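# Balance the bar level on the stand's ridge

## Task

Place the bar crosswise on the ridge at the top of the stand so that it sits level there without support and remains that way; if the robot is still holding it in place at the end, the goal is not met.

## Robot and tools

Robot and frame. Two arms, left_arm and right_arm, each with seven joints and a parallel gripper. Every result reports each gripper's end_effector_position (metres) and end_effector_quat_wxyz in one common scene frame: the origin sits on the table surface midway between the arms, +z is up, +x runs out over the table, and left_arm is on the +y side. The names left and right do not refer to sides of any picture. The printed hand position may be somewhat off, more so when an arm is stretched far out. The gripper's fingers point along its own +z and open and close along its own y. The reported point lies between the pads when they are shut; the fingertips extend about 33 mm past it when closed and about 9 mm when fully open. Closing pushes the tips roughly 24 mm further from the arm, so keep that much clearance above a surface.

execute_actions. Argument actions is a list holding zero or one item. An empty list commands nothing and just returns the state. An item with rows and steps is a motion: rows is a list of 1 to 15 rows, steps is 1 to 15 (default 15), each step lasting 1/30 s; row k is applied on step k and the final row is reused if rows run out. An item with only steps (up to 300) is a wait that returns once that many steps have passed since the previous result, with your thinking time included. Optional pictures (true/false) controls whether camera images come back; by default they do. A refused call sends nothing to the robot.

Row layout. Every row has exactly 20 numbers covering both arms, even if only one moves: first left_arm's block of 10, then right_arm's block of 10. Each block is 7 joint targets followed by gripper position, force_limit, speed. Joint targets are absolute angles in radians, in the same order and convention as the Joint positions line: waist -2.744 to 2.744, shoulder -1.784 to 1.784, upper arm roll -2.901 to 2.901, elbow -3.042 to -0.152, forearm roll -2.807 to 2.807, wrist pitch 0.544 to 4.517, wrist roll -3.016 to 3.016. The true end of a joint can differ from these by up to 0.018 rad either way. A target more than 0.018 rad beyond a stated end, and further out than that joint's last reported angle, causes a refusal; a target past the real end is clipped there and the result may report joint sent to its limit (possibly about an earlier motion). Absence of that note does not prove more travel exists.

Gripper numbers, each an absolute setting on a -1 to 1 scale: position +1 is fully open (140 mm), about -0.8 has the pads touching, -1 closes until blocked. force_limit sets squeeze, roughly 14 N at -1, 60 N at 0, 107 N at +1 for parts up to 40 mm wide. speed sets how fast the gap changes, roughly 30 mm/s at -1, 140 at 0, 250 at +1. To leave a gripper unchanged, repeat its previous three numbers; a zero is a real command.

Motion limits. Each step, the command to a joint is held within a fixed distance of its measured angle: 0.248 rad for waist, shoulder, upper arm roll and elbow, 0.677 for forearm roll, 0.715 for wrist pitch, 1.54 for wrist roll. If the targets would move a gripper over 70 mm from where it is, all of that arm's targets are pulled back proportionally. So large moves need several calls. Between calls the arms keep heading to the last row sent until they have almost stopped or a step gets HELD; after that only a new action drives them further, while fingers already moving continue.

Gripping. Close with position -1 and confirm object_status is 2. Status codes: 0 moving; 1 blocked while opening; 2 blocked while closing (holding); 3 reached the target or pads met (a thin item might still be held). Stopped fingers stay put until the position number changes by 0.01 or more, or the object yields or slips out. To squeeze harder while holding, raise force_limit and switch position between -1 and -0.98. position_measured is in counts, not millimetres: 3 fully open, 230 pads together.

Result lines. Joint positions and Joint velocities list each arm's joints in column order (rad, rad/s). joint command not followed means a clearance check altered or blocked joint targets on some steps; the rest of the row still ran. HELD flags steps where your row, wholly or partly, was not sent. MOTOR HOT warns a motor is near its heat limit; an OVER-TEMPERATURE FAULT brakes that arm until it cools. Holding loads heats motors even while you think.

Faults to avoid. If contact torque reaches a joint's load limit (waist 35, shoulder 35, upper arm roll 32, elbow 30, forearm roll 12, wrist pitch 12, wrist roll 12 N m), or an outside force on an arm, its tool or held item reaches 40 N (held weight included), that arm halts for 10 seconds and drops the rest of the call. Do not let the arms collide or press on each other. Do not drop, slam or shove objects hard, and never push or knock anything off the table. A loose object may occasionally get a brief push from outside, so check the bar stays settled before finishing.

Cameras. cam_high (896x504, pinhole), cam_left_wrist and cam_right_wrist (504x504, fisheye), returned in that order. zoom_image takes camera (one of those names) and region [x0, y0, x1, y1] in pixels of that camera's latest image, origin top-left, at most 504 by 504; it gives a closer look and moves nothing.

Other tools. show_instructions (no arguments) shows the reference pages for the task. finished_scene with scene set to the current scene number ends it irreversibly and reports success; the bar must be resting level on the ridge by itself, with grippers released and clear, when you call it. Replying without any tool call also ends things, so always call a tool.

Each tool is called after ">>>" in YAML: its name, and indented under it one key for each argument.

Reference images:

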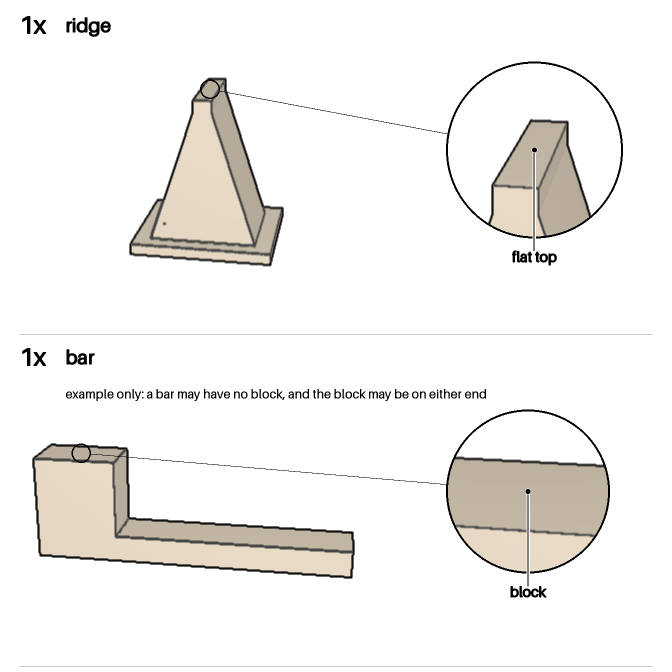

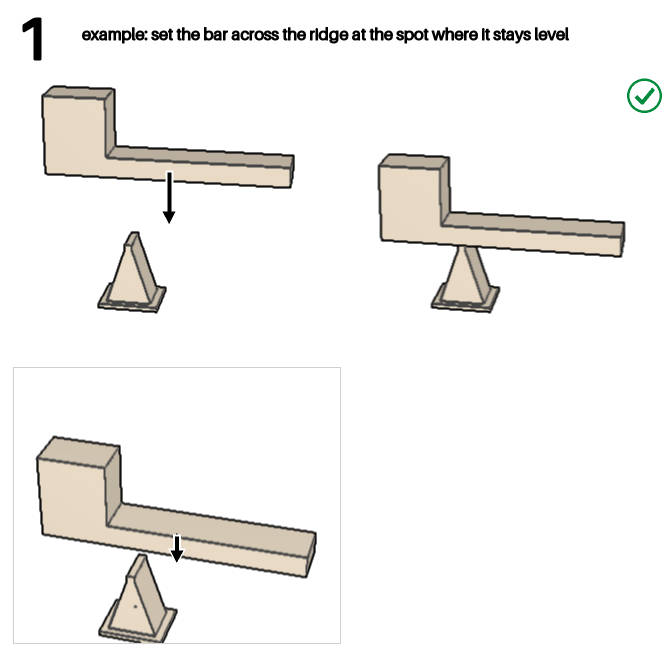

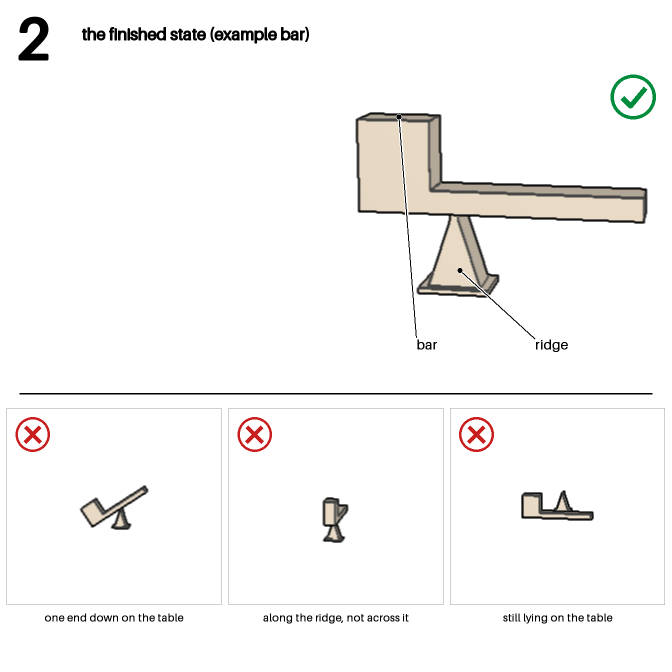

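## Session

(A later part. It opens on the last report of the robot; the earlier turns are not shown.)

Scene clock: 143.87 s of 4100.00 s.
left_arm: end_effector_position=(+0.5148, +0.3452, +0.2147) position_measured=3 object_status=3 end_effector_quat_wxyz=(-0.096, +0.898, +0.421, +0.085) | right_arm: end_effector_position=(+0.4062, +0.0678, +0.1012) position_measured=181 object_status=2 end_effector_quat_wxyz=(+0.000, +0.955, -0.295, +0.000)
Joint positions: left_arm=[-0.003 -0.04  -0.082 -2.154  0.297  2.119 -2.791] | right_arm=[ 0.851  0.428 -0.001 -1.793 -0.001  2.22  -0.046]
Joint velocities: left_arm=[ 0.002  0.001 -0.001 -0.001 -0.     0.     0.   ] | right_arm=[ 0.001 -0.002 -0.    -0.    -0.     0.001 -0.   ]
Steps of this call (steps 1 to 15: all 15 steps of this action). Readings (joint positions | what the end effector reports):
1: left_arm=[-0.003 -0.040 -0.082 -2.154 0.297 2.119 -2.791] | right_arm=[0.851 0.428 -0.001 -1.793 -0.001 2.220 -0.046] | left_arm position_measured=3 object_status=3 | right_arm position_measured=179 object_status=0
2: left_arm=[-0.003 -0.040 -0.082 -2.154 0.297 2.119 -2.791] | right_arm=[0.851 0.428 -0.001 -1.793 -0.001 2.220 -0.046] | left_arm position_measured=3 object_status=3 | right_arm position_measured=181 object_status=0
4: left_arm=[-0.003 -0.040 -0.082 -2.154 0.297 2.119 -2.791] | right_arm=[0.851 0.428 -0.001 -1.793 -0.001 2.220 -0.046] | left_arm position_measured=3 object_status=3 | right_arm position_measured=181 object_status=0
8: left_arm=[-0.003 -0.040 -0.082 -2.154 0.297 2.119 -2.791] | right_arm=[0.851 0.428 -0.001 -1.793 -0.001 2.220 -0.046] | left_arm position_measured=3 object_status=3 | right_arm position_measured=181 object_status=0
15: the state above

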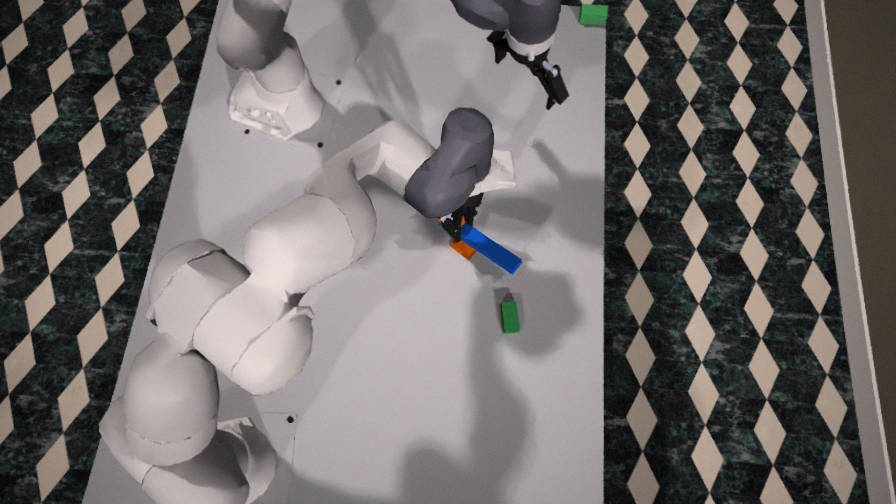

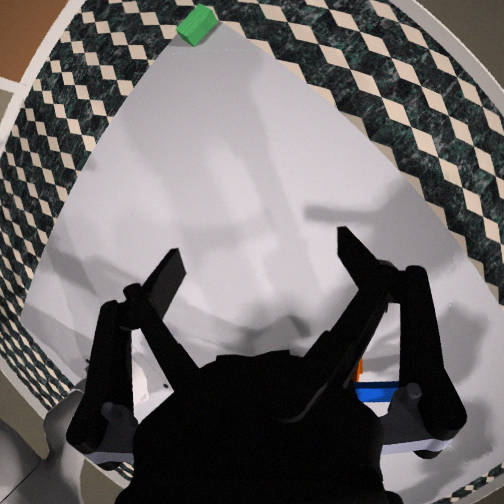

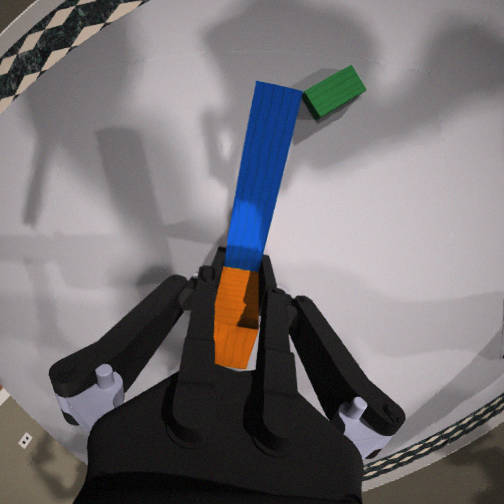

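>>> execute_actions:
  actions:
    - {"rows":[[-0.003,-0.04,-0.082,-2.154,0.297,2.119,-2.791,1,0,0,0.853,0.415,0,-1.793,0,2.215,-0.05,-1,-1,-0.5]],"steps":10}
  pictures: false

>>> execute_actions:
  actions:
    - {"rows":[[-0.003,-0.04,-0.082,-2.154,0.297,2.119,-2.791,1,0,0,0.842,0.415,0,-1.793,0,2.215,-0.05,-1,-1,-0.5]],"steps":12}
  pictures: false

>>> execute_actions:
  actions:
    - {"rows":[[-0.003,-0.04,-0.082,-2.154,0.297,2.119,-2.791,1,0,0,0.842,0.427,0,-1.793,0,2.223,-0.05,-1,-1,-0.5]]}
  pictures: false

>>> execute_actions:
  actions:
    - {"rows":[[-0.003,-0.04,-0.082,-2.154,0.297,2.119,-2.791,1,0,0,0.842,0.427,0,-1.793,0,2.223,-0.05,-0.4,-1,-1]],"steps":5}
  pictures: false

>>> execute_actions:
  actions:
    - {"rows":[[-0.003,-0.04,-0.082,-2.154,0.297,2.119,-2.791,1,0,0,0.842,0.427,0,-1.793,0,2.223,-0.05,-1,-1,-0.5]],"steps":8}

>>> execute_actions:
  actions:
    - {"rows":[[-0.003,-0.04,-0.082,-2.154,0.297,2.119,-2.791,1,0,0,0.842,0.427,0,-1.793,0,2.223,-0.05,-0.4,-1,-1]],"steps":5}
  pictures: false

>>> execute_actions:
  actions:
    - {"rows":[[-0.003,-0.04,-0.082,-2.154,0.297,2.119,-2.791,1,0,0,0.842,0.427,0,-1.793,0,2.223,-0.05,-1,-1,-0.5]],"steps":8}

Scene clock: 151.60 s of 4100.00 s.
left_arm: end_effector_position=(+0.5148, +0.3452, +0.2147) position_measured=3 object_status=3 end_effector_quat_wxyz=(-0.096, +0.898, +0.421, +0.085) | right_arm: end_effector_position=(+0.4069, +0.0688, +0.1072) position_measured=181 object_status=2 end_effector_quat_wxyz=(-0.003, +0.955, -0.295, +0.002)
Joint positions: left_arm=[-0.003 -0.04  -0.082 -2.154  0.297  2.119 -2.791] | right_arm=[ 0.851  0.418 -0.001 -1.793 -0.001  2.217 -0.046]
Joint velocities: left_arm=[ 0.    -0.     0.001  0.     0.     0.    -0.   ] | right_arm=[ 0.     0.001  0.    -0.001  0.001 -0.004 -0.001]
Steps of this call (steps 1 to 15: the robot went on to your last target; steps 16 to 90: nothing new was sent; then 4.40 s passed at rest; steps 91 to 100: all 10 steps of this action). Readings (joint positions | what the end effector reports):
91: left_arm=[-0.003 -0.040 -0.082 -2.154 0.297 2.119 -2.791] | right_arm=[0.851 0.427 -0.001 -1.793 -0.001 2.220 -0.046] | left_arm position_measured=3 object_status=3 | right_arm position_measured=181 object_status=2
92: left_arm=[-0.003 -0.040 -0.082 -2.154 0.297 2.119 -2.791] | right_arm=[0.851 0.425 -0.001 -1.793 -0.001 2.219 -0.046] | left_arm position_measured=3 object_status=3 | right_arm position_measured=181 object_status=2
94: left_arm=[-0.003 -0.040 -0.082 -2.154 0.297 2.119 -2.791] | right_arm=[0.851 0.421 -0.001 -1.793 -0.001 2.218 -0.046] | left_arm position_measured=3 object_status=3 | right_arm position_measured=181 object_status=2
98: left_arm=[-0.003 -0.040 -0.082 -2.154 0.297 2.119 -2.791] | right_arm=[0.851 0.418 -0.001 -1.793 -0.001 2.218 -0.046] | left_arm position_measured=3 object_status=3 | right_arm position_measured=181 object_status=2
100: the state above

Scene clock: 152.00 s of 4100.00 s.
left_arm: end_effector_position=(+0.5148, +0.3452, +0.2147) position_measured=3 object_status=3 end_effector_quat_wxyz=(-0.096, +0.898, +0.421, +0.085) | right_arm: end_effector_position=(+0.4101, +0.0662, +0.1071) position_measured=181 object_status=2 end_effector_quat_wxyz=(-0.003, +0.955, -0.298, +0.001)
Joint positions: left_arm=[-0.003 -0.04  -0.082 -2.154  0.297  2.119 -2.791] | right_arm=[ 0.844  0.418 -0.001 -1.793 -0.001  2.217 -0.046]
Joint velocities: left_arm=[ 0.    -0.    -0.001 -0.002  0.001  0.    -0.001] | right_arm=[ 0.    -0.002  0.001 -0.    -0.001  0.     0.002]
Steps of this call (steps 1 to 12: all 12 steps of this action). Readings (joint positions | what the end effector reports):
1: left_arm=[-0.003 -0.040 -0.082 -2.154 0.297 2.119 -2.791] | right_arm=[0.851 0.418 -0.001 -1.793 -0.001 2.217 -0.046] | left_arm position_measured=3 object_status=3 | right_arm position_measured=181 object_status=2
2: left_arm=[-0.003 -0.040 -0.082 -2.154 0.297 2.119 -2.791] | right_arm=[0.849 0.418 -0.001 -1.793 -0.001 2.217 -0.046] | left_arm position_measured=3 object_status=3 | right_arm position_measured=181 object_status=2
4: left_arm=[-0.003 -0.040 -0.082 -2.154 0.297 2.119 -2.791] | right_arm=[0.847 0.418 -0.001 -1.793 -0.001 2.217 -0.046] | left_arm position_measured=3 object_status=3 | right_arm position_measured=181 object_status=2
8: left_arm=[-0.003 -0.040 -0.082 -2.154 0.297 2.119 -2.791] | right_arm=[0.844 0.418 -0.001 -1.793 -0.001 2.217 -0.046] | left_arm position_measured=3 object_status=3 | right_arm position_measured=181 object_status=2
12: the state above

Scene clock: 152.50 s of 4100.00 s.
left_arm: end_effector_position=(+0.5148, +0.3452, +0.2147) position_measured=3 object_status=3 end_effector_quat_wxyz=(-0.096, +0.898, +0.421, +0.085) | right_arm: end_effector_position=(+0.4094, +0.0653, +0.1020) position_measured=181 object_status=2 end_effector_quat_wxyz=(+0.000, +0.955, -0.298, +0.000)
Joint positions: left_arm=[-0.003 -0.04  -0.082 -2.154  0.297  2.119 -2.791] | right_arm=[ 0.844  0.426 -0.001 -1.793 -0.001  2.219 -0.046]
Joint velocities: left_arm=[-0.     0.001  0.    -0.     0.001 -0.     0.001] | right_arm=[ 0.     0.001  0.002  0.    -0.001 -0.001  0.   ]
Steps of this call (steps 1 to 15: all 15 steps of this action). Readings (joint positions | what the end effector reports):
1: left_arm=[-0.003 -0.040 -0.082 -2.154 0.297 2.119 -2.791] | right_arm=[0.844 0.418 -0.001 -1.793 -0.001 2.217 -0.046] | left_arm position_measured=3 object_status=3 | right_arm position_measured=181 object_status=2
2: left_arm=[-0.003 -0.040 -0.082 -2.154 0.297 2.119 -2.791] | right_arm=[0.844 0.420 -0.001 -1.793 -0.001 2.218 -0.046] | left_arm position_measured=3 object_status=3 | right_arm position_measured=181 object_status=2
4: left_arm=[-0.003 -0.040 -0.082 -2.154 0.297 2.119 -2.791] | right_arm=[0.844 0.424 -0.001 -1.793 -0.001 2.218 -0.046] | left_arm position_measured=3 object_status=3 | right_arm position_measured=181 object_status=2
8: left_arm=[-0.003 -0.040 -0.082 -2.154 0.297 2.119 -2.791] | right_arm=[0.844 0.426 -0.001 -1.793 -0.001 2.219 -0.046] | left_arm position_measured=3 object_status=3 | right_arm position_measured=181 object_status=2
15: the state above

Scene clock: 152.67 s of 4100.00 s.
left_arm: end_effector_position=(+0.5148, +0.3452, +0.2147) position_measured=3 object_status=3 end_effector_quat_wxyz=(-0.096, +0.898, +0.421, +0.085) | right_arm: end_effector_position=(+0.4095, +0.0654, +0.1021) position_measured=179 object_status=0 end_effector_quat_wxyz=(-0.000, +0.955, -0.298, +0.000)
Joint positions: left_arm=[-0.003 -0.04  -0.082 -2.154  0.297  2.119 -2.791] | right_arm=[ 0.844  0.426 -0.001 -1.793 -0.001  2.22  -0.046]
Joint velocities: left_arm=[-0.001 -0.    -0.     0.001 -0.    -0.     0.   ] | right_arm=[ 0.001  0.     0.    -0.    -0.002  0.003 -0.001]
Steps of this call (steps 1 to 5: all 5 steps of this action). Readings (joint positions | what the end effector reports):
1: left_arm=[-0.003 -0.040 -0.082 -2.154 0.297 2.119 -2.791] | right_arm=[0.844 0.426 -0.001 -1.793 -0.001 2.219 -0.046] | left_arm position_measured=3 object_status=3 | right_arm position_measured=181 object_status=0
2: left_arm=[-0.003 -0.040 -0.082 -2.154 0.297 2.119 -2.791] | right_arm=[0.844 0.426 -0.001 -1.793 -0.001 2.219 -0.046] | left_arm position_measured=3 object_status=3 | right_arm position_measured=181 object_status=0
4: left_arm=[-0.003 -0.040 -0.082 -2.154 0.297 2.119 -2.791] | right_arm=[0.844 0.426 -0.001 -1.793 -0.001 2.220 -0.046] | left_arm position_measured=3 object_status=3 | right_arm position_measured=179 object_status=0
5: the state above

Scene clock: 152.93 s of 4100.00 s.
left_arm: end_effector_position=(+0.5148, +0.3452, +0.2147) position_measured=3 object_status=3 end_effector_quat_wxyz=(-0.096, +0.898, +0.421, +0.085) | right_arm: end_effector_position=(+0.4095, +0.0655, +0.1021) position_measured=181 object_status=0 end_effector_quat_wxyz=(-0.000, +0.955, -0.298, +0.001)
Joint positions: left_arm=[-0.003 -0.04  -0.082 -2.154  0.297  2.119 -2.791] | right_arm=[ 0.844  0.426 -0.001 -1.793 -0.001  2.22  -0.046]
Joint velocities: left_arm=[ 0.     0.002 -0.001  0.001  0.     0.    -0.001] | right_arm=[ 0.     0.001 -0.001 -0.    -0.001  0.    -0.   ]
Steps of this call (steps 1 to 8: all 8 steps of this action). Readings (joint positions | what the end effector reports):
1: left_arm=[-0.003 -0.040 -0.082 -2.154 0.297 2.119 -2.791] | right_arm=[0.844 0.426 -0.001 -1.793 -0.001 2.220 -0.046] | left_arm position_measured=3 object_status=3 | right_arm position_measured=179 object_status=0
2: left_arm=[-0.003 -0.040 -0.082 -2.154 0.297 2.119 -2.791] | right_arm=[0.844 0.426 -0.001 -1.793 -0.001 2.220 -0.046] | left_arm position_measured=3 object_status=3 | right_arm position_measured=181 object_status=0
4: left_arm=[-0.003 -0.040 -0.082 -2.154 0.297 2.119 -2.791] | right_arm=[0.844 0.426 -0.001 -1.793 -0.001 2.220 -0.046] | left_arm position_measured=3 object_status=3 | right_arm position_measured=181 object_status=0
8: the state above

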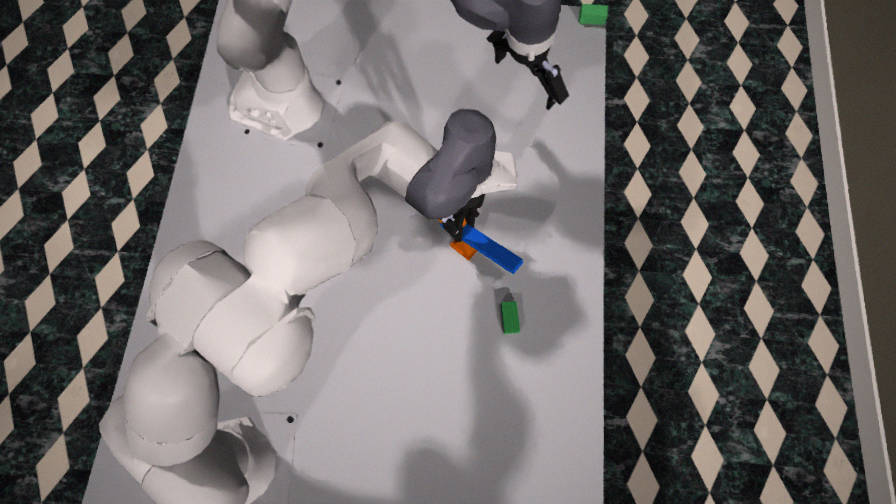

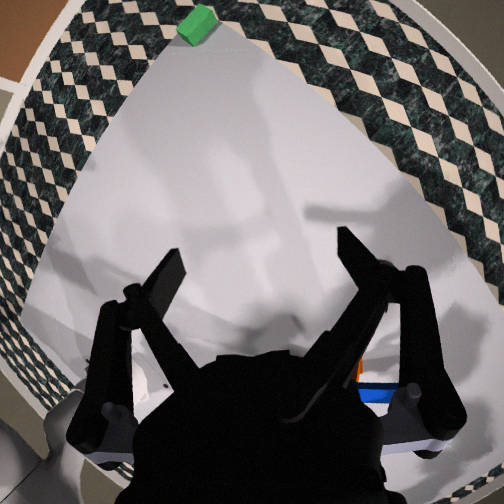

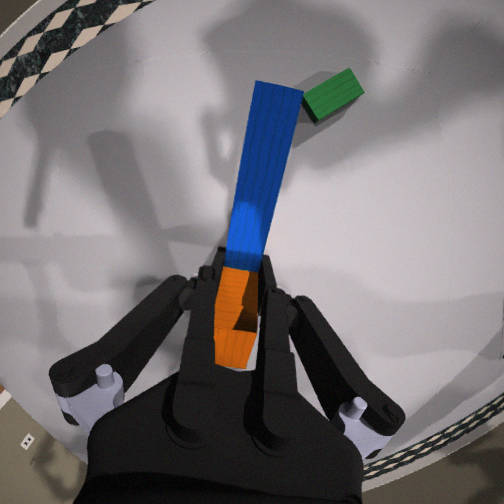

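Scene clock: 153.10 s of 4100.00 s.
left_arm: end_effector_position=(+0.5148, +0.3452, +0.2147) position_measured=3 object_status=3 end_effector_quat_wxyz=(-0.096, +0.898, +0.421, +0.085) | right_arm: end_effector_position=(+0.4096, +0.0655, +0.1021) position_measured=179 object_status=0 end_effector_quat_wxyz=(-0.000, +0.955, -0.298, +0.001)
Joint positions: left_arm=[-0.003 -0.04  -0.082 -2.154  0.297  2.119 -2.791] | right_arm=[ 0.844  0.426 -0.001 -1.793 -0.001  2.22  -0.046]
Joint velocities: left_arm=[-0.001  0.     0.001  0.     0.001 -0.     0.001] | right_arm=[-0.    -0.     0.001  0.001 -0.     0.002  0.001]
Steps of this call (steps 1 to 5: all 5 steps of this action). Readings (joint positions | what the end effector reports):
1: left_arm=[-0.003 -0.040 -0.082 -2.154 0.297 2.119 -2.791] | right_arm=[0.844 0.426 -0.001 -1.793 -0.001 2.220 -0.046] | left_arm position_measured=3 object_status=3 | right_arm position_measured=181 object_status=0
2: left_arm=[-0.003 -0.040 -0.082 -2.154 0.297 2.119 -2.791] | right_arm=[0.844 0.426 -0.001 -1.793 -0.001 2.220 -0.046] | left_arm position_measured=3 object_status=3 | right_arm position_measured=181 object_status=0
4: left_arm=[-0.003 -0.040 -0.082 -2.154 0.297 2.119 -2.791] | right_arm=[0.844 0.426 -0.001 -1.793 -0.001 2.220 -0.046] | left_arm position_measured=3 object_status=3 | right_arm position_measured=179 object_status=0
5: the state above

Scene clock: 153.37 s of 4100.00 s.
left_arm: end_effector_position=(+0.5148, +0.3452, +0.2147) position_measured=3 object_status=3 end_effector_quat_wxyz=(-0.096, +0.898, +0.421, +0.085) | right_arm: end_effector_position=(+0.4096, +0.0655, +0.1021) position_measured=181 object_status=0 end_effector_quat_wxyz=(-0.000, +0.955, -0.298, +0.001)
Joint positions: left_arm=[-0.003 -0.04  -0.082 -2.154  0.297  2.119 -2.791] | right_arm=[ 0.844  0.426 -0.001 -1.793 -0.001  2.22  -0.046]
Joint velocities: left_arm=[-0.001 -0.001 -0.001 -0.001  0.    -0.     0.   ] | right_arm=[ 0.001 -0.     0.001  0.001  0.002  0.     0.001]
Steps of this call (steps 1 to 8: all 8 steps of this action). Readings (joint positions | what the end effector reports):
1: left_arm=[-0.003 -0.040 -0.082 -2.154 0.297 2.119 -2.791] | right_arm=[0.844 0.426 -0.001 -1.793 -0.001 2.220 -0.046] | left_arm position_measured=3 object_status=3 | right_arm position_measured=179 object_status=0
2: left_arm=[-0.003 -0.040 -0.082 -2.154 0.297 2.119 -2.791] | right_arm=[0.844 0.426 -0.001 -1.793 -0.001 2.220 -0.046] | left_arm position_measured=3 object_status=3 | right_arm position_measured=181 object_status=0
4: left_arm=[-0.003 -0.040 -0.082 -2.154 0.297 2.119 -2.791] | right_arm=[0.844 0.426 -0.001 -1.793 -0.001 2.220 -0.046] | left_arm position_measured=3 object_status=3 | right_arm position_measured=181 object_status=0
8: the state above

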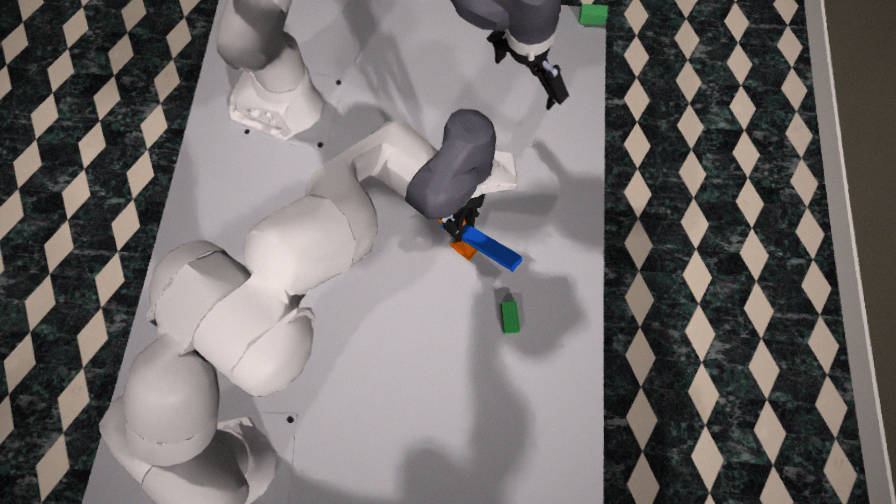

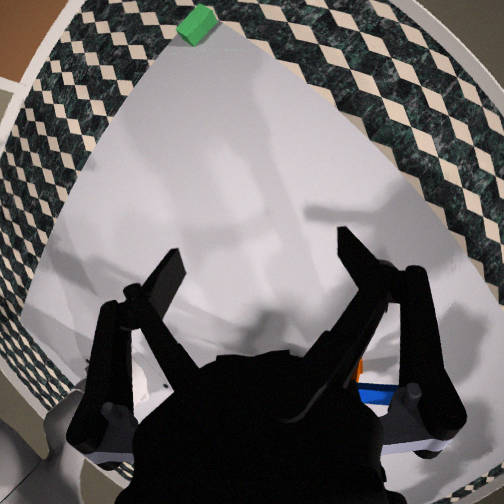

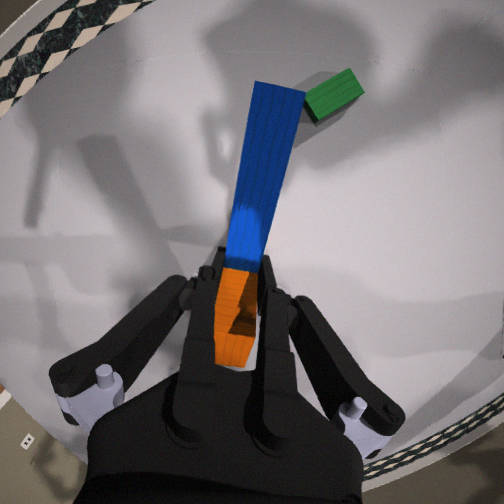

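>>> execute_actions:
  actions:
    - {"rows":[[-0.003,-0.04,-0.082,-2.154,0.297,2.119,-2.791,1,0,0,0.842,0.4,0,-1.793,0,2.195,-0.05,-1,-1,-0.5]],"steps":8}
  pictures: false

>>> execute_actions:
  actions:
    - {"rows":[[-0.003,-0.04,-0.082,-2.154,0.297,2.119,-2.791,1,0,0,1.0,0.4,0,-1.793,0,2.195,-0.05,-1,-1,-0.5]],"steps":10}
  pictures: false

>>> execute_actions:
  actions:
    - {"rows":[[-0.003,-0.04,-0.082,-2.154,0.297,2.119,-2.791,1,0,0,1.14,0.4,0,-1.793,0,2.195,-0.05,-1,-1,-0.5]]}
  pictures: false

>>> execute_actions:
  actions:
    - {"rows":[[-0.003,-0.04,-0.082,-2.154,0.297,2.119,-2.791,1,0,0,1.14,0.485,0,-1.816,0,2.303,-0.05,-1,-1,-0.5]]}
  pictures: false

>>> execute_actions:
  actions:
    - {"rows":[[-0.003,-0.04,-0.082,-2.154,0.297,2.119,-2.791,1,0,0,1.14,0.507,0,-1.824,0,2.333,-0.05,-1,-1,-0.5]]}
  pictures: false

>>> execute_actions:
  actions:
    - {"rows":[[-0.003,-0.04,-0.082,-2.154,0.297,2.119,-2.791,1,0,0,1.14,0.519,0,-1.826,0,2.348,-0.05,-0.3,-1,-0.5]]}
  pictures: false

>>> execute_actions:
  actions:
    - {"rows":[[-0.003,-0.04,-0.082,-2.154,0.297,2.119,-2.791,1,0,0,1.14,0.519,0,-1.826,0,2.348,-0.05,-1,-1,-0.5]]}

>>> zoom_image:
  camera: "cam_high"
  region: [400,180,540,300]

Scene clock: 162.13 s of 4100.00 s.
left_arm: end_effector_position=(+0.5148, +0.3452, +0.2147) position_measured=3 object_status=3 end_effector_quat_wxyz=(-0.096, +0.898, +0.421, +0.085) | right_arm: end_effector_position=(+0.4090, +0.0648, +0.1155) position_measured=181 object_status=2 end_effector_quat_wxyz=(-0.003, +0.955, -0.298, +0.001)
Joint positions: left_arm=[-0.003 -0.04  -0.082 -2.154  0.297  2.119 -2.791] | right_arm=[ 0.844  0.402 -0.001 -1.795 -0.001  2.202 -0.046]
Joint velocities: left_arm=[-0.002 -0.001  0.001 -0.001  0.     0.     0.   ] | right_arm=[ 0.    -0.005  0.     0.     0.001 -0.028  0.   ]
Steps of this call (steps 1 to 15: the robot went on to your last target; steps 16 to 90: nothing new was sent; then 5.50 s passed at rest; steps 91 to 98: all 8 steps of this action). Readings (joint positions | what the end effector reports):
91: left_arm=[-0.003 -0.040 -0.082 -2.154 0.297 2.119 -2.791] | right_arm=[0.844 0.424 -0.001 -1.794 -0.001 2.217 -0.046] | left_arm position_measured=3 object_status=3 | right_arm position_measured=181 object_status=2
92: left_arm=[-0.003 -0.040 -0.082 -2.154 0.297 2.119 -2.791] | right_arm=[0.844 0.419 -0.001 -1.795 -0.001 2.212 -0.046] | left_arm position_measured=3 object_status=3 | right_arm position_measured=181 object_status=2
94: left_arm=[-0.003 -0.040 -0.082 -2.154 0.297 2.119 -2.791] | right_arm=[0.844 0.410 -0.001 -1.795 -0.001 2.207 -0.046] | left_arm position_measured=3 object_status=3 | right_arm position_measured=181 object_status=2
98: the state above

Scene clock: 162.47 s of 4100.00 s.
left_arm: end_effector_position=(+0.5148, +0.3452, +0.2147) position_measured=3 object_status=3 end_effector_quat_wxyz=(-0.096, +0.898, +0.421, +0.085) | right_arm: end_effector_position=(+0.3128, +0.1242, +0.1152) position_measured=181 object_status=2 end_effector_quat_wxyz=(-0.001, +0.977, -0.214, -0.002)
Joint positions: left_arm=[-0.003 -0.04  -0.082 -2.154  0.297  2.119 -2.791] | right_arm=[ 1.007  0.402  0.01  -1.795 -0.001  2.198 -0.046]
Joint velocities: left_arm=[-0.001 -0.    -0.    -0.001  0.001 -0.    -0.001] | right_arm=[ 0.071  0.001  0.008  0.     0.    -0.008 -0.   ]
Steps of this call (steps 1 to 10: all 10 steps of this action). Readings (joint positions | what the end effector reports):
1: left_arm=[-0.003 -0.040 -0.082 -2.154 0.297 2.119 -2.791] | right_arm=[0.858 0.402 -0.011 -1.795 -0.001 2.202 -0.046] | left_arm position_measured=3 object_status=3 | right_arm position_measured=181 object_status=2
2: left_arm=[-0.003 -0.040 -0.082 -2.154 0.297 2.119 -2.791] | right_arm=[0.879 0.402 -0.017 -1.795 -0.001 2.201 -0.046] | left_arm position_measured=3 object_status=3 | right_arm position_measured=181 object_status=2
4: left_arm=[-0.003 -0.040 -0.082 -2.154 0.297 2.119 -2.791] | right_arm=[0.926 0.402 -0.016 -1.795 -0.001 2.200 -0.046] | left_arm position_measured=3 object_status=3 | right_arm position_measured=181 object_status=2
8: left_arm=[-0.003 -0.040 -0.082 -2.154 0.297 2.119 -2.791] | right_arm=[0.996 0.402 0.006 -1.795 -0.001 2.199 -0.046] | left_arm position_measured=3 object_status=3 | right_arm position_measured=181 object_status=2
10: the state above

Scene clock: 162.97 s of 4100.00 s.
left_arm: end_effector_position=(+0.5148, +0.3452, +0.2147) position_measured=3 object_status=3 end_effector_quat_wxyz=(-0.096, +0.898, +0.421, +0.085) | right_arm: end_effector_position=(+0.2366, +0.1572, +0.1150) position_measured=181 object_status=2 end_effector_quat_wxyz=(-0.000, +0.989, -0.151, -0.000)
Joint positions: left_arm=[-0.003 -0.04  -0.082 -2.154  0.297  2.119 -2.791] | right_arm=[ 1.143  0.402  0.003 -1.795 -0.     2.197 -0.046]
Joint velocities: left_arm=[ 0.001 -0.001 -0.     0.001  0.     0.    -0.001] | right_arm=[-0.023 -0.001 -0.025 -0.001  0.001 -0.001  0.   ]
Steps of this call (steps 1 to 15: all 15 steps of this action). Readings (joint positions | what the end effector reports):
1: left_arm=[-0.003 -0.040 -0.082 -2.154 0.297 2.119 -2.791] | right_arm=[1.024 0.402 -0.003 -1.795 -0.000 2.198 -0.046] | left_arm position_measured=3 object_status=3 | right_arm position_measured=181 object_status=2
2: left_arm=[-0.003 -0.040 -0.082 -2.154 0.297 2.119 -2.791] | right_arm=[1.047 0.402 -0.010 -1.795 -0.000 2.198 -0.046] | left_arm position_measured=3 object_status=3 | right_arm position_measured=181 object_status=2
4: left_arm=[-0.003 -0.040 -0.082 -2.154 0.297 2.119 -2.791] | right_arm=[1.094 0.402 -0.008 -1.795 -0.000 2.198 -0.046] | left_arm position_measured=3 object_status=3 | right_arm position_measured=181 object_status=2
8: left_arm=[-0.003 -0.040 -0.082 -2.154 0.297 2.119 -2.791] | right_arm=[1.143 0.402 0.009 -1.795 -0.000 2.197 -0.046] | left_arm position_measured=3 object_status=3 | right_arm position_measured=181 object_status=2
15: the state above

Scene clock: 163.47 s of 4100.00 s.
left_arm: end_effector_position=(+0.5148, +0.3452, +0.2147) position_measured=3 object_status=3 end_effector_quat_wxyz=(-0.096, +0.898, +0.421, +0.085) | right_arm: end_effector_position=(+0.2374, +0.1540, +0.0569) position_measured=181 object_status=2 end_effector_quat_wxyz=(+0.007, +0.988, -0.152, -0.002)
Joint positions: left_arm=[-0.003 -0.04  -0.082 -2.154  0.297  2.119 -2.791] | right_arm=[ 1.142  0.488  0.002 -1.819 -0.     2.294 -0.046]
Joint velocities: left_arm=[ 0.001 -0.     0.001  0.001 -0.     0.    -0.001] | right_arm=[-0.    -0.     0.001 -0.001  0.001  0.036  0.001]
Steps of this call (steps 1 to 15: all 15 steps of this action). Readings (joint positions | what the end effector reports):
1: left_arm=[-0.003 -0.040 -0.082 -2.154 0.297 2.119 -2.791] | right_arm=[1.142 0.409 0.003 -1.794 -0.000 2.213 -0.046] | left_arm position_measured=3 object_status=3 | right_arm position_measured=181 object_status=2
2: left_arm=[-0.003 -0.040 -0.082 -2.154 0.297 2.119 -2.791] | right_arm=[1.142 0.425 0.002 -1.795 -0.000 2.231 -0.046] | left_arm position_measured=3 object_status=3 | right_arm position_measured=181 object_status=2
4: left_arm=[-0.003 -0.040 -0.082 -2.154 0.297 2.119 -2.791] | right_arm=[1.142 0.460 0.002 -1.805 -0.000 2.254 -0.046] | left_arm position_measured=3 object_status=3 | right_arm position_measured=181 object_status=2
8: left_arm=[-0.003 -0.040 -0.082 -2.154 0.297 2.119 -2.791] | right_arm=[1.142 0.491 0.002 -1.819 -0.000 2.276 -0.046] | left_arm position_measured=3 object_status=3 | right_arm position_measured=181 object_status=2
15: the state above

Scene clock: 163.97 s of 4100.00 s.
left_arm: end_effector_position=(+0.5148, +0.3452, +0.2147) position_measured=3 object_status=3 end_effector_quat_wxyz=(-0.096, +0.898, +0.421, +0.085) | right_arm: end_effector_position=(+0.2402, +0.1597, +0.0506) position_measured=181 object_status=2 end_effector_quat_wxyz=(-0.002, +0.988, -0.152, +0.000)
Joint positions: left_arm=[-0.003 -0.04  -0.082 -2.154  0.297  2.119 -2.791] | right_arm=[ 1.141  0.502  0.001 -1.82  -0.     2.326 -0.047]
Joint velocities: left_arm=[-0.    -0.001  0.     0.    -0.001 -0.    -0.001] | right_arm=[-0.001  0.     0.    -0.001 -0.     0.008 -0.001]
Steps of this call (steps 1 to 15: all 15 steps of this action). Readings (joint positions | what the end effector reports):
1: left_arm=[-0.003 -0.040 -0.082 -2.154 0.297 2.119 -2.791] | right_arm=[1.142 0.490 0.002 -1.819 -0.000 2.299 -0.046] | left_arm position_measured=3 object_status=3 | right_arm position_measured=181 object_status=2
2: left_arm=[-0.003 -0.040 -0.082 -2.154 0.297 2.119 -2.791] | right_arm=[1.142 0.493 0.002 -1.819 -0.000 2.305 -0.046] | left_arm position_measured=3 object_status=3 | right_arm position_measured=181 object_status=2
4: left_arm=[-0.003 -0.040 -0.082 -2.154 0.297 2.119 -2.791] | right_arm=[1.141 0.499 0.001 -1.820 -0.000 2.313 -0.046] | left_arm position_measured=3 object_status=3 | right_arm position_measured=181 object_status=2
8: left_arm=[-0.003 -0.040 -0.082 -2.154 0.297 2.119 -2.791] | right_arm=[1.141 0.501 0.001 -1.820 -0.000 2.321 -0.047] | left_arm position_measured=3 object_status=3 | right_arm position_measured=181 object_status=2
15: the state above

Scene clock: 164.47 s of 4100.00 s.
left_arm: end_effector_position=(+0.5148, +0.3452, +0.2147) position_measured=3 object_status=3 end_effector_quat_wxyz=(-0.096, +0.898, +0.421, +0.085) | right_arm: end_effector_position=(+0.2397, +0.1583, +0.0394) position_measured=167 object_status=3 end_effector_quat_wxyz=(-0.001, +0.988, -0.152, +0.000)
Joint positions: left_arm=[-0.003 -0.04  -0.082 -2.154  0.297  2.119 -2.791] | right_arm=[ 1.141  0.518  0.001 -1.824 -0.     2.344 -0.047]
Joint velocities: left_arm=[-0.    -0.001  0.001 -0.002  0.     0.    -0.002] | right_arm=[-0.002  0.    -0.     0.     0.001  0.008 -0.001]
Steps of this call (steps 1 to 15: all 15 steps of this action). Readings (joint positions | what the end effector reports):
1: left_arm=[-0.003 -0.040 -0.082 -2.154 0.297 2.119 -2.791] | right_arm=[1.141 0.503 0.001 -1.820 -0.000 2.329 -0.047] | left_arm position_measured=3 object_status=3 | right_arm position_measured=181 object_status=0
2: left_arm=[-0.003 -0.040 -0.082 -2.154 0.297 2.119 -2.791] | right_arm=[1.141 0.505 0.001 -1.820 -0.000 2.332 -0.047] | left_arm position_measured=3 object_status=3 | right_arm position_measured=181 object_status=0
4: left_arm=[-0.003 -0.040 -0.082 -2.154 0.297 2.119 -2.791] | right_arm=[1.141 0.511 0.001 -1.821 -0.000 2.337 -0.047] | left_arm position_measured=3 object_status=3 | right_arm position_measured=169 object_status=0
8: left_arm=[-0.003 -0.040 -0.082 -2.154 0.297 2.119 -2.791] | right_arm=[1.141 0.518 0.001 -1.824 -0.000 2.341 -0.047] | left_arm position_measured=3 object_status=3 | right_arm position_measured=167 object_status=0
15: the state above

Scene clock: 164.97 s of 4100.00 s.
left_arm: end_effector_position=(+0.5148, +0.3452, +0.2147) position_measured=3 object_status=3 end_effector_quat_wxyz=(-0.096, +0.898, +0.421, +0.085) | right_arm: end_effector_position=(+0.2399, +0.1587, +0.0396) position_measured=181 object_status=2 end_effector_quat_wxyz=(-0.001, +0.988, -0.152, +0.000)
Joint positions: left_arm=[-0.003 -0.04  -0.082 -2.154  0.297  2.119 -2.791] | right_arm=[ 1.141  0.518  0.001 -1.824 -0.     2.345 -0.047]
Joint velocities: left_arm=[ 0.002  0.     0.    -0.001  0.    -0.    -0.   ] | right_arm=[-0.001  0.002 -0.    -0.002  0.001 -0.001 -0.001]
Steps of this call (steps 1 to 15: all 15 steps of this action). Readings (joint positions | what the end effector reports):
1: left_arm=[-0.003 -0.040 -0.082 -2.154 0.297 2.119 -2.791] | right_arm=[1.141 0.518 0.001 -1.824 -0.000 2.344 -0.047] | left_arm position_measured=3 object_status=3 | right_arm position_measured=167 object_status=0
2: left_arm=[-0.003 -0.040 -0.082 -2.154 0.297 2.119 -2.791] | right_arm=[1.141 0.518 0.001 -1.824 -0.000 2.345 -0.047] | left_arm position_measured=3 object_status=3 | right_arm position_measured=170 object_status=0
4: left_arm=[-0.003 -0.040 -0.082 -2.154 0.297 2.119 -2.791] | right_arm=[1.141 0.518 0.001 -1.824 -0.000 2.345 -0.047] | left_arm position_measured=3 object_status=3 | right_arm position_measured=180 object_status=0
8: left_arm=[-0.003 -0.040 -0.082 -2.154 0.297 2.119 -2.791] | right_arm=[1.141 0.518 0.001 -1.824 -0.000 2.345 -0.047] | left_arm position_measured=3 object_status=3 | right_arm position_measured=181 object_status=0
15: the state above

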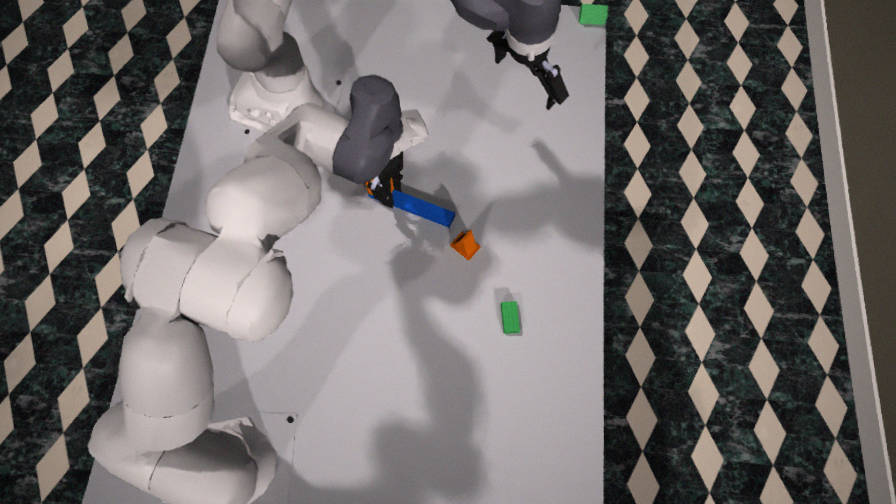

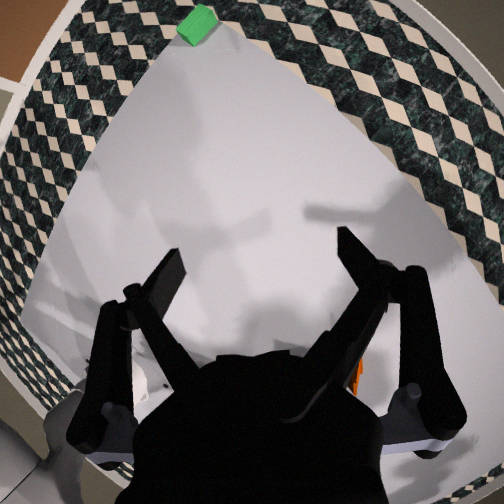

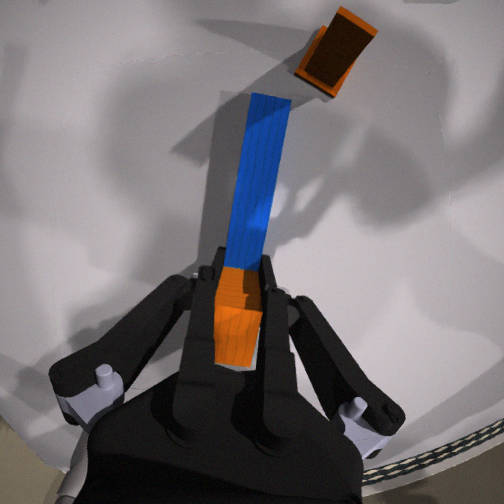

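Region (400, 180, 540, 300) of cam_high's 896x504 image, scaled by 3.600, with more detail than that image has; it fills the top 432 rows of this view, and the rest is white.

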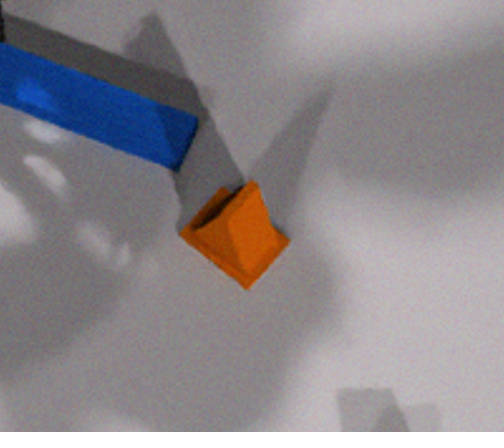

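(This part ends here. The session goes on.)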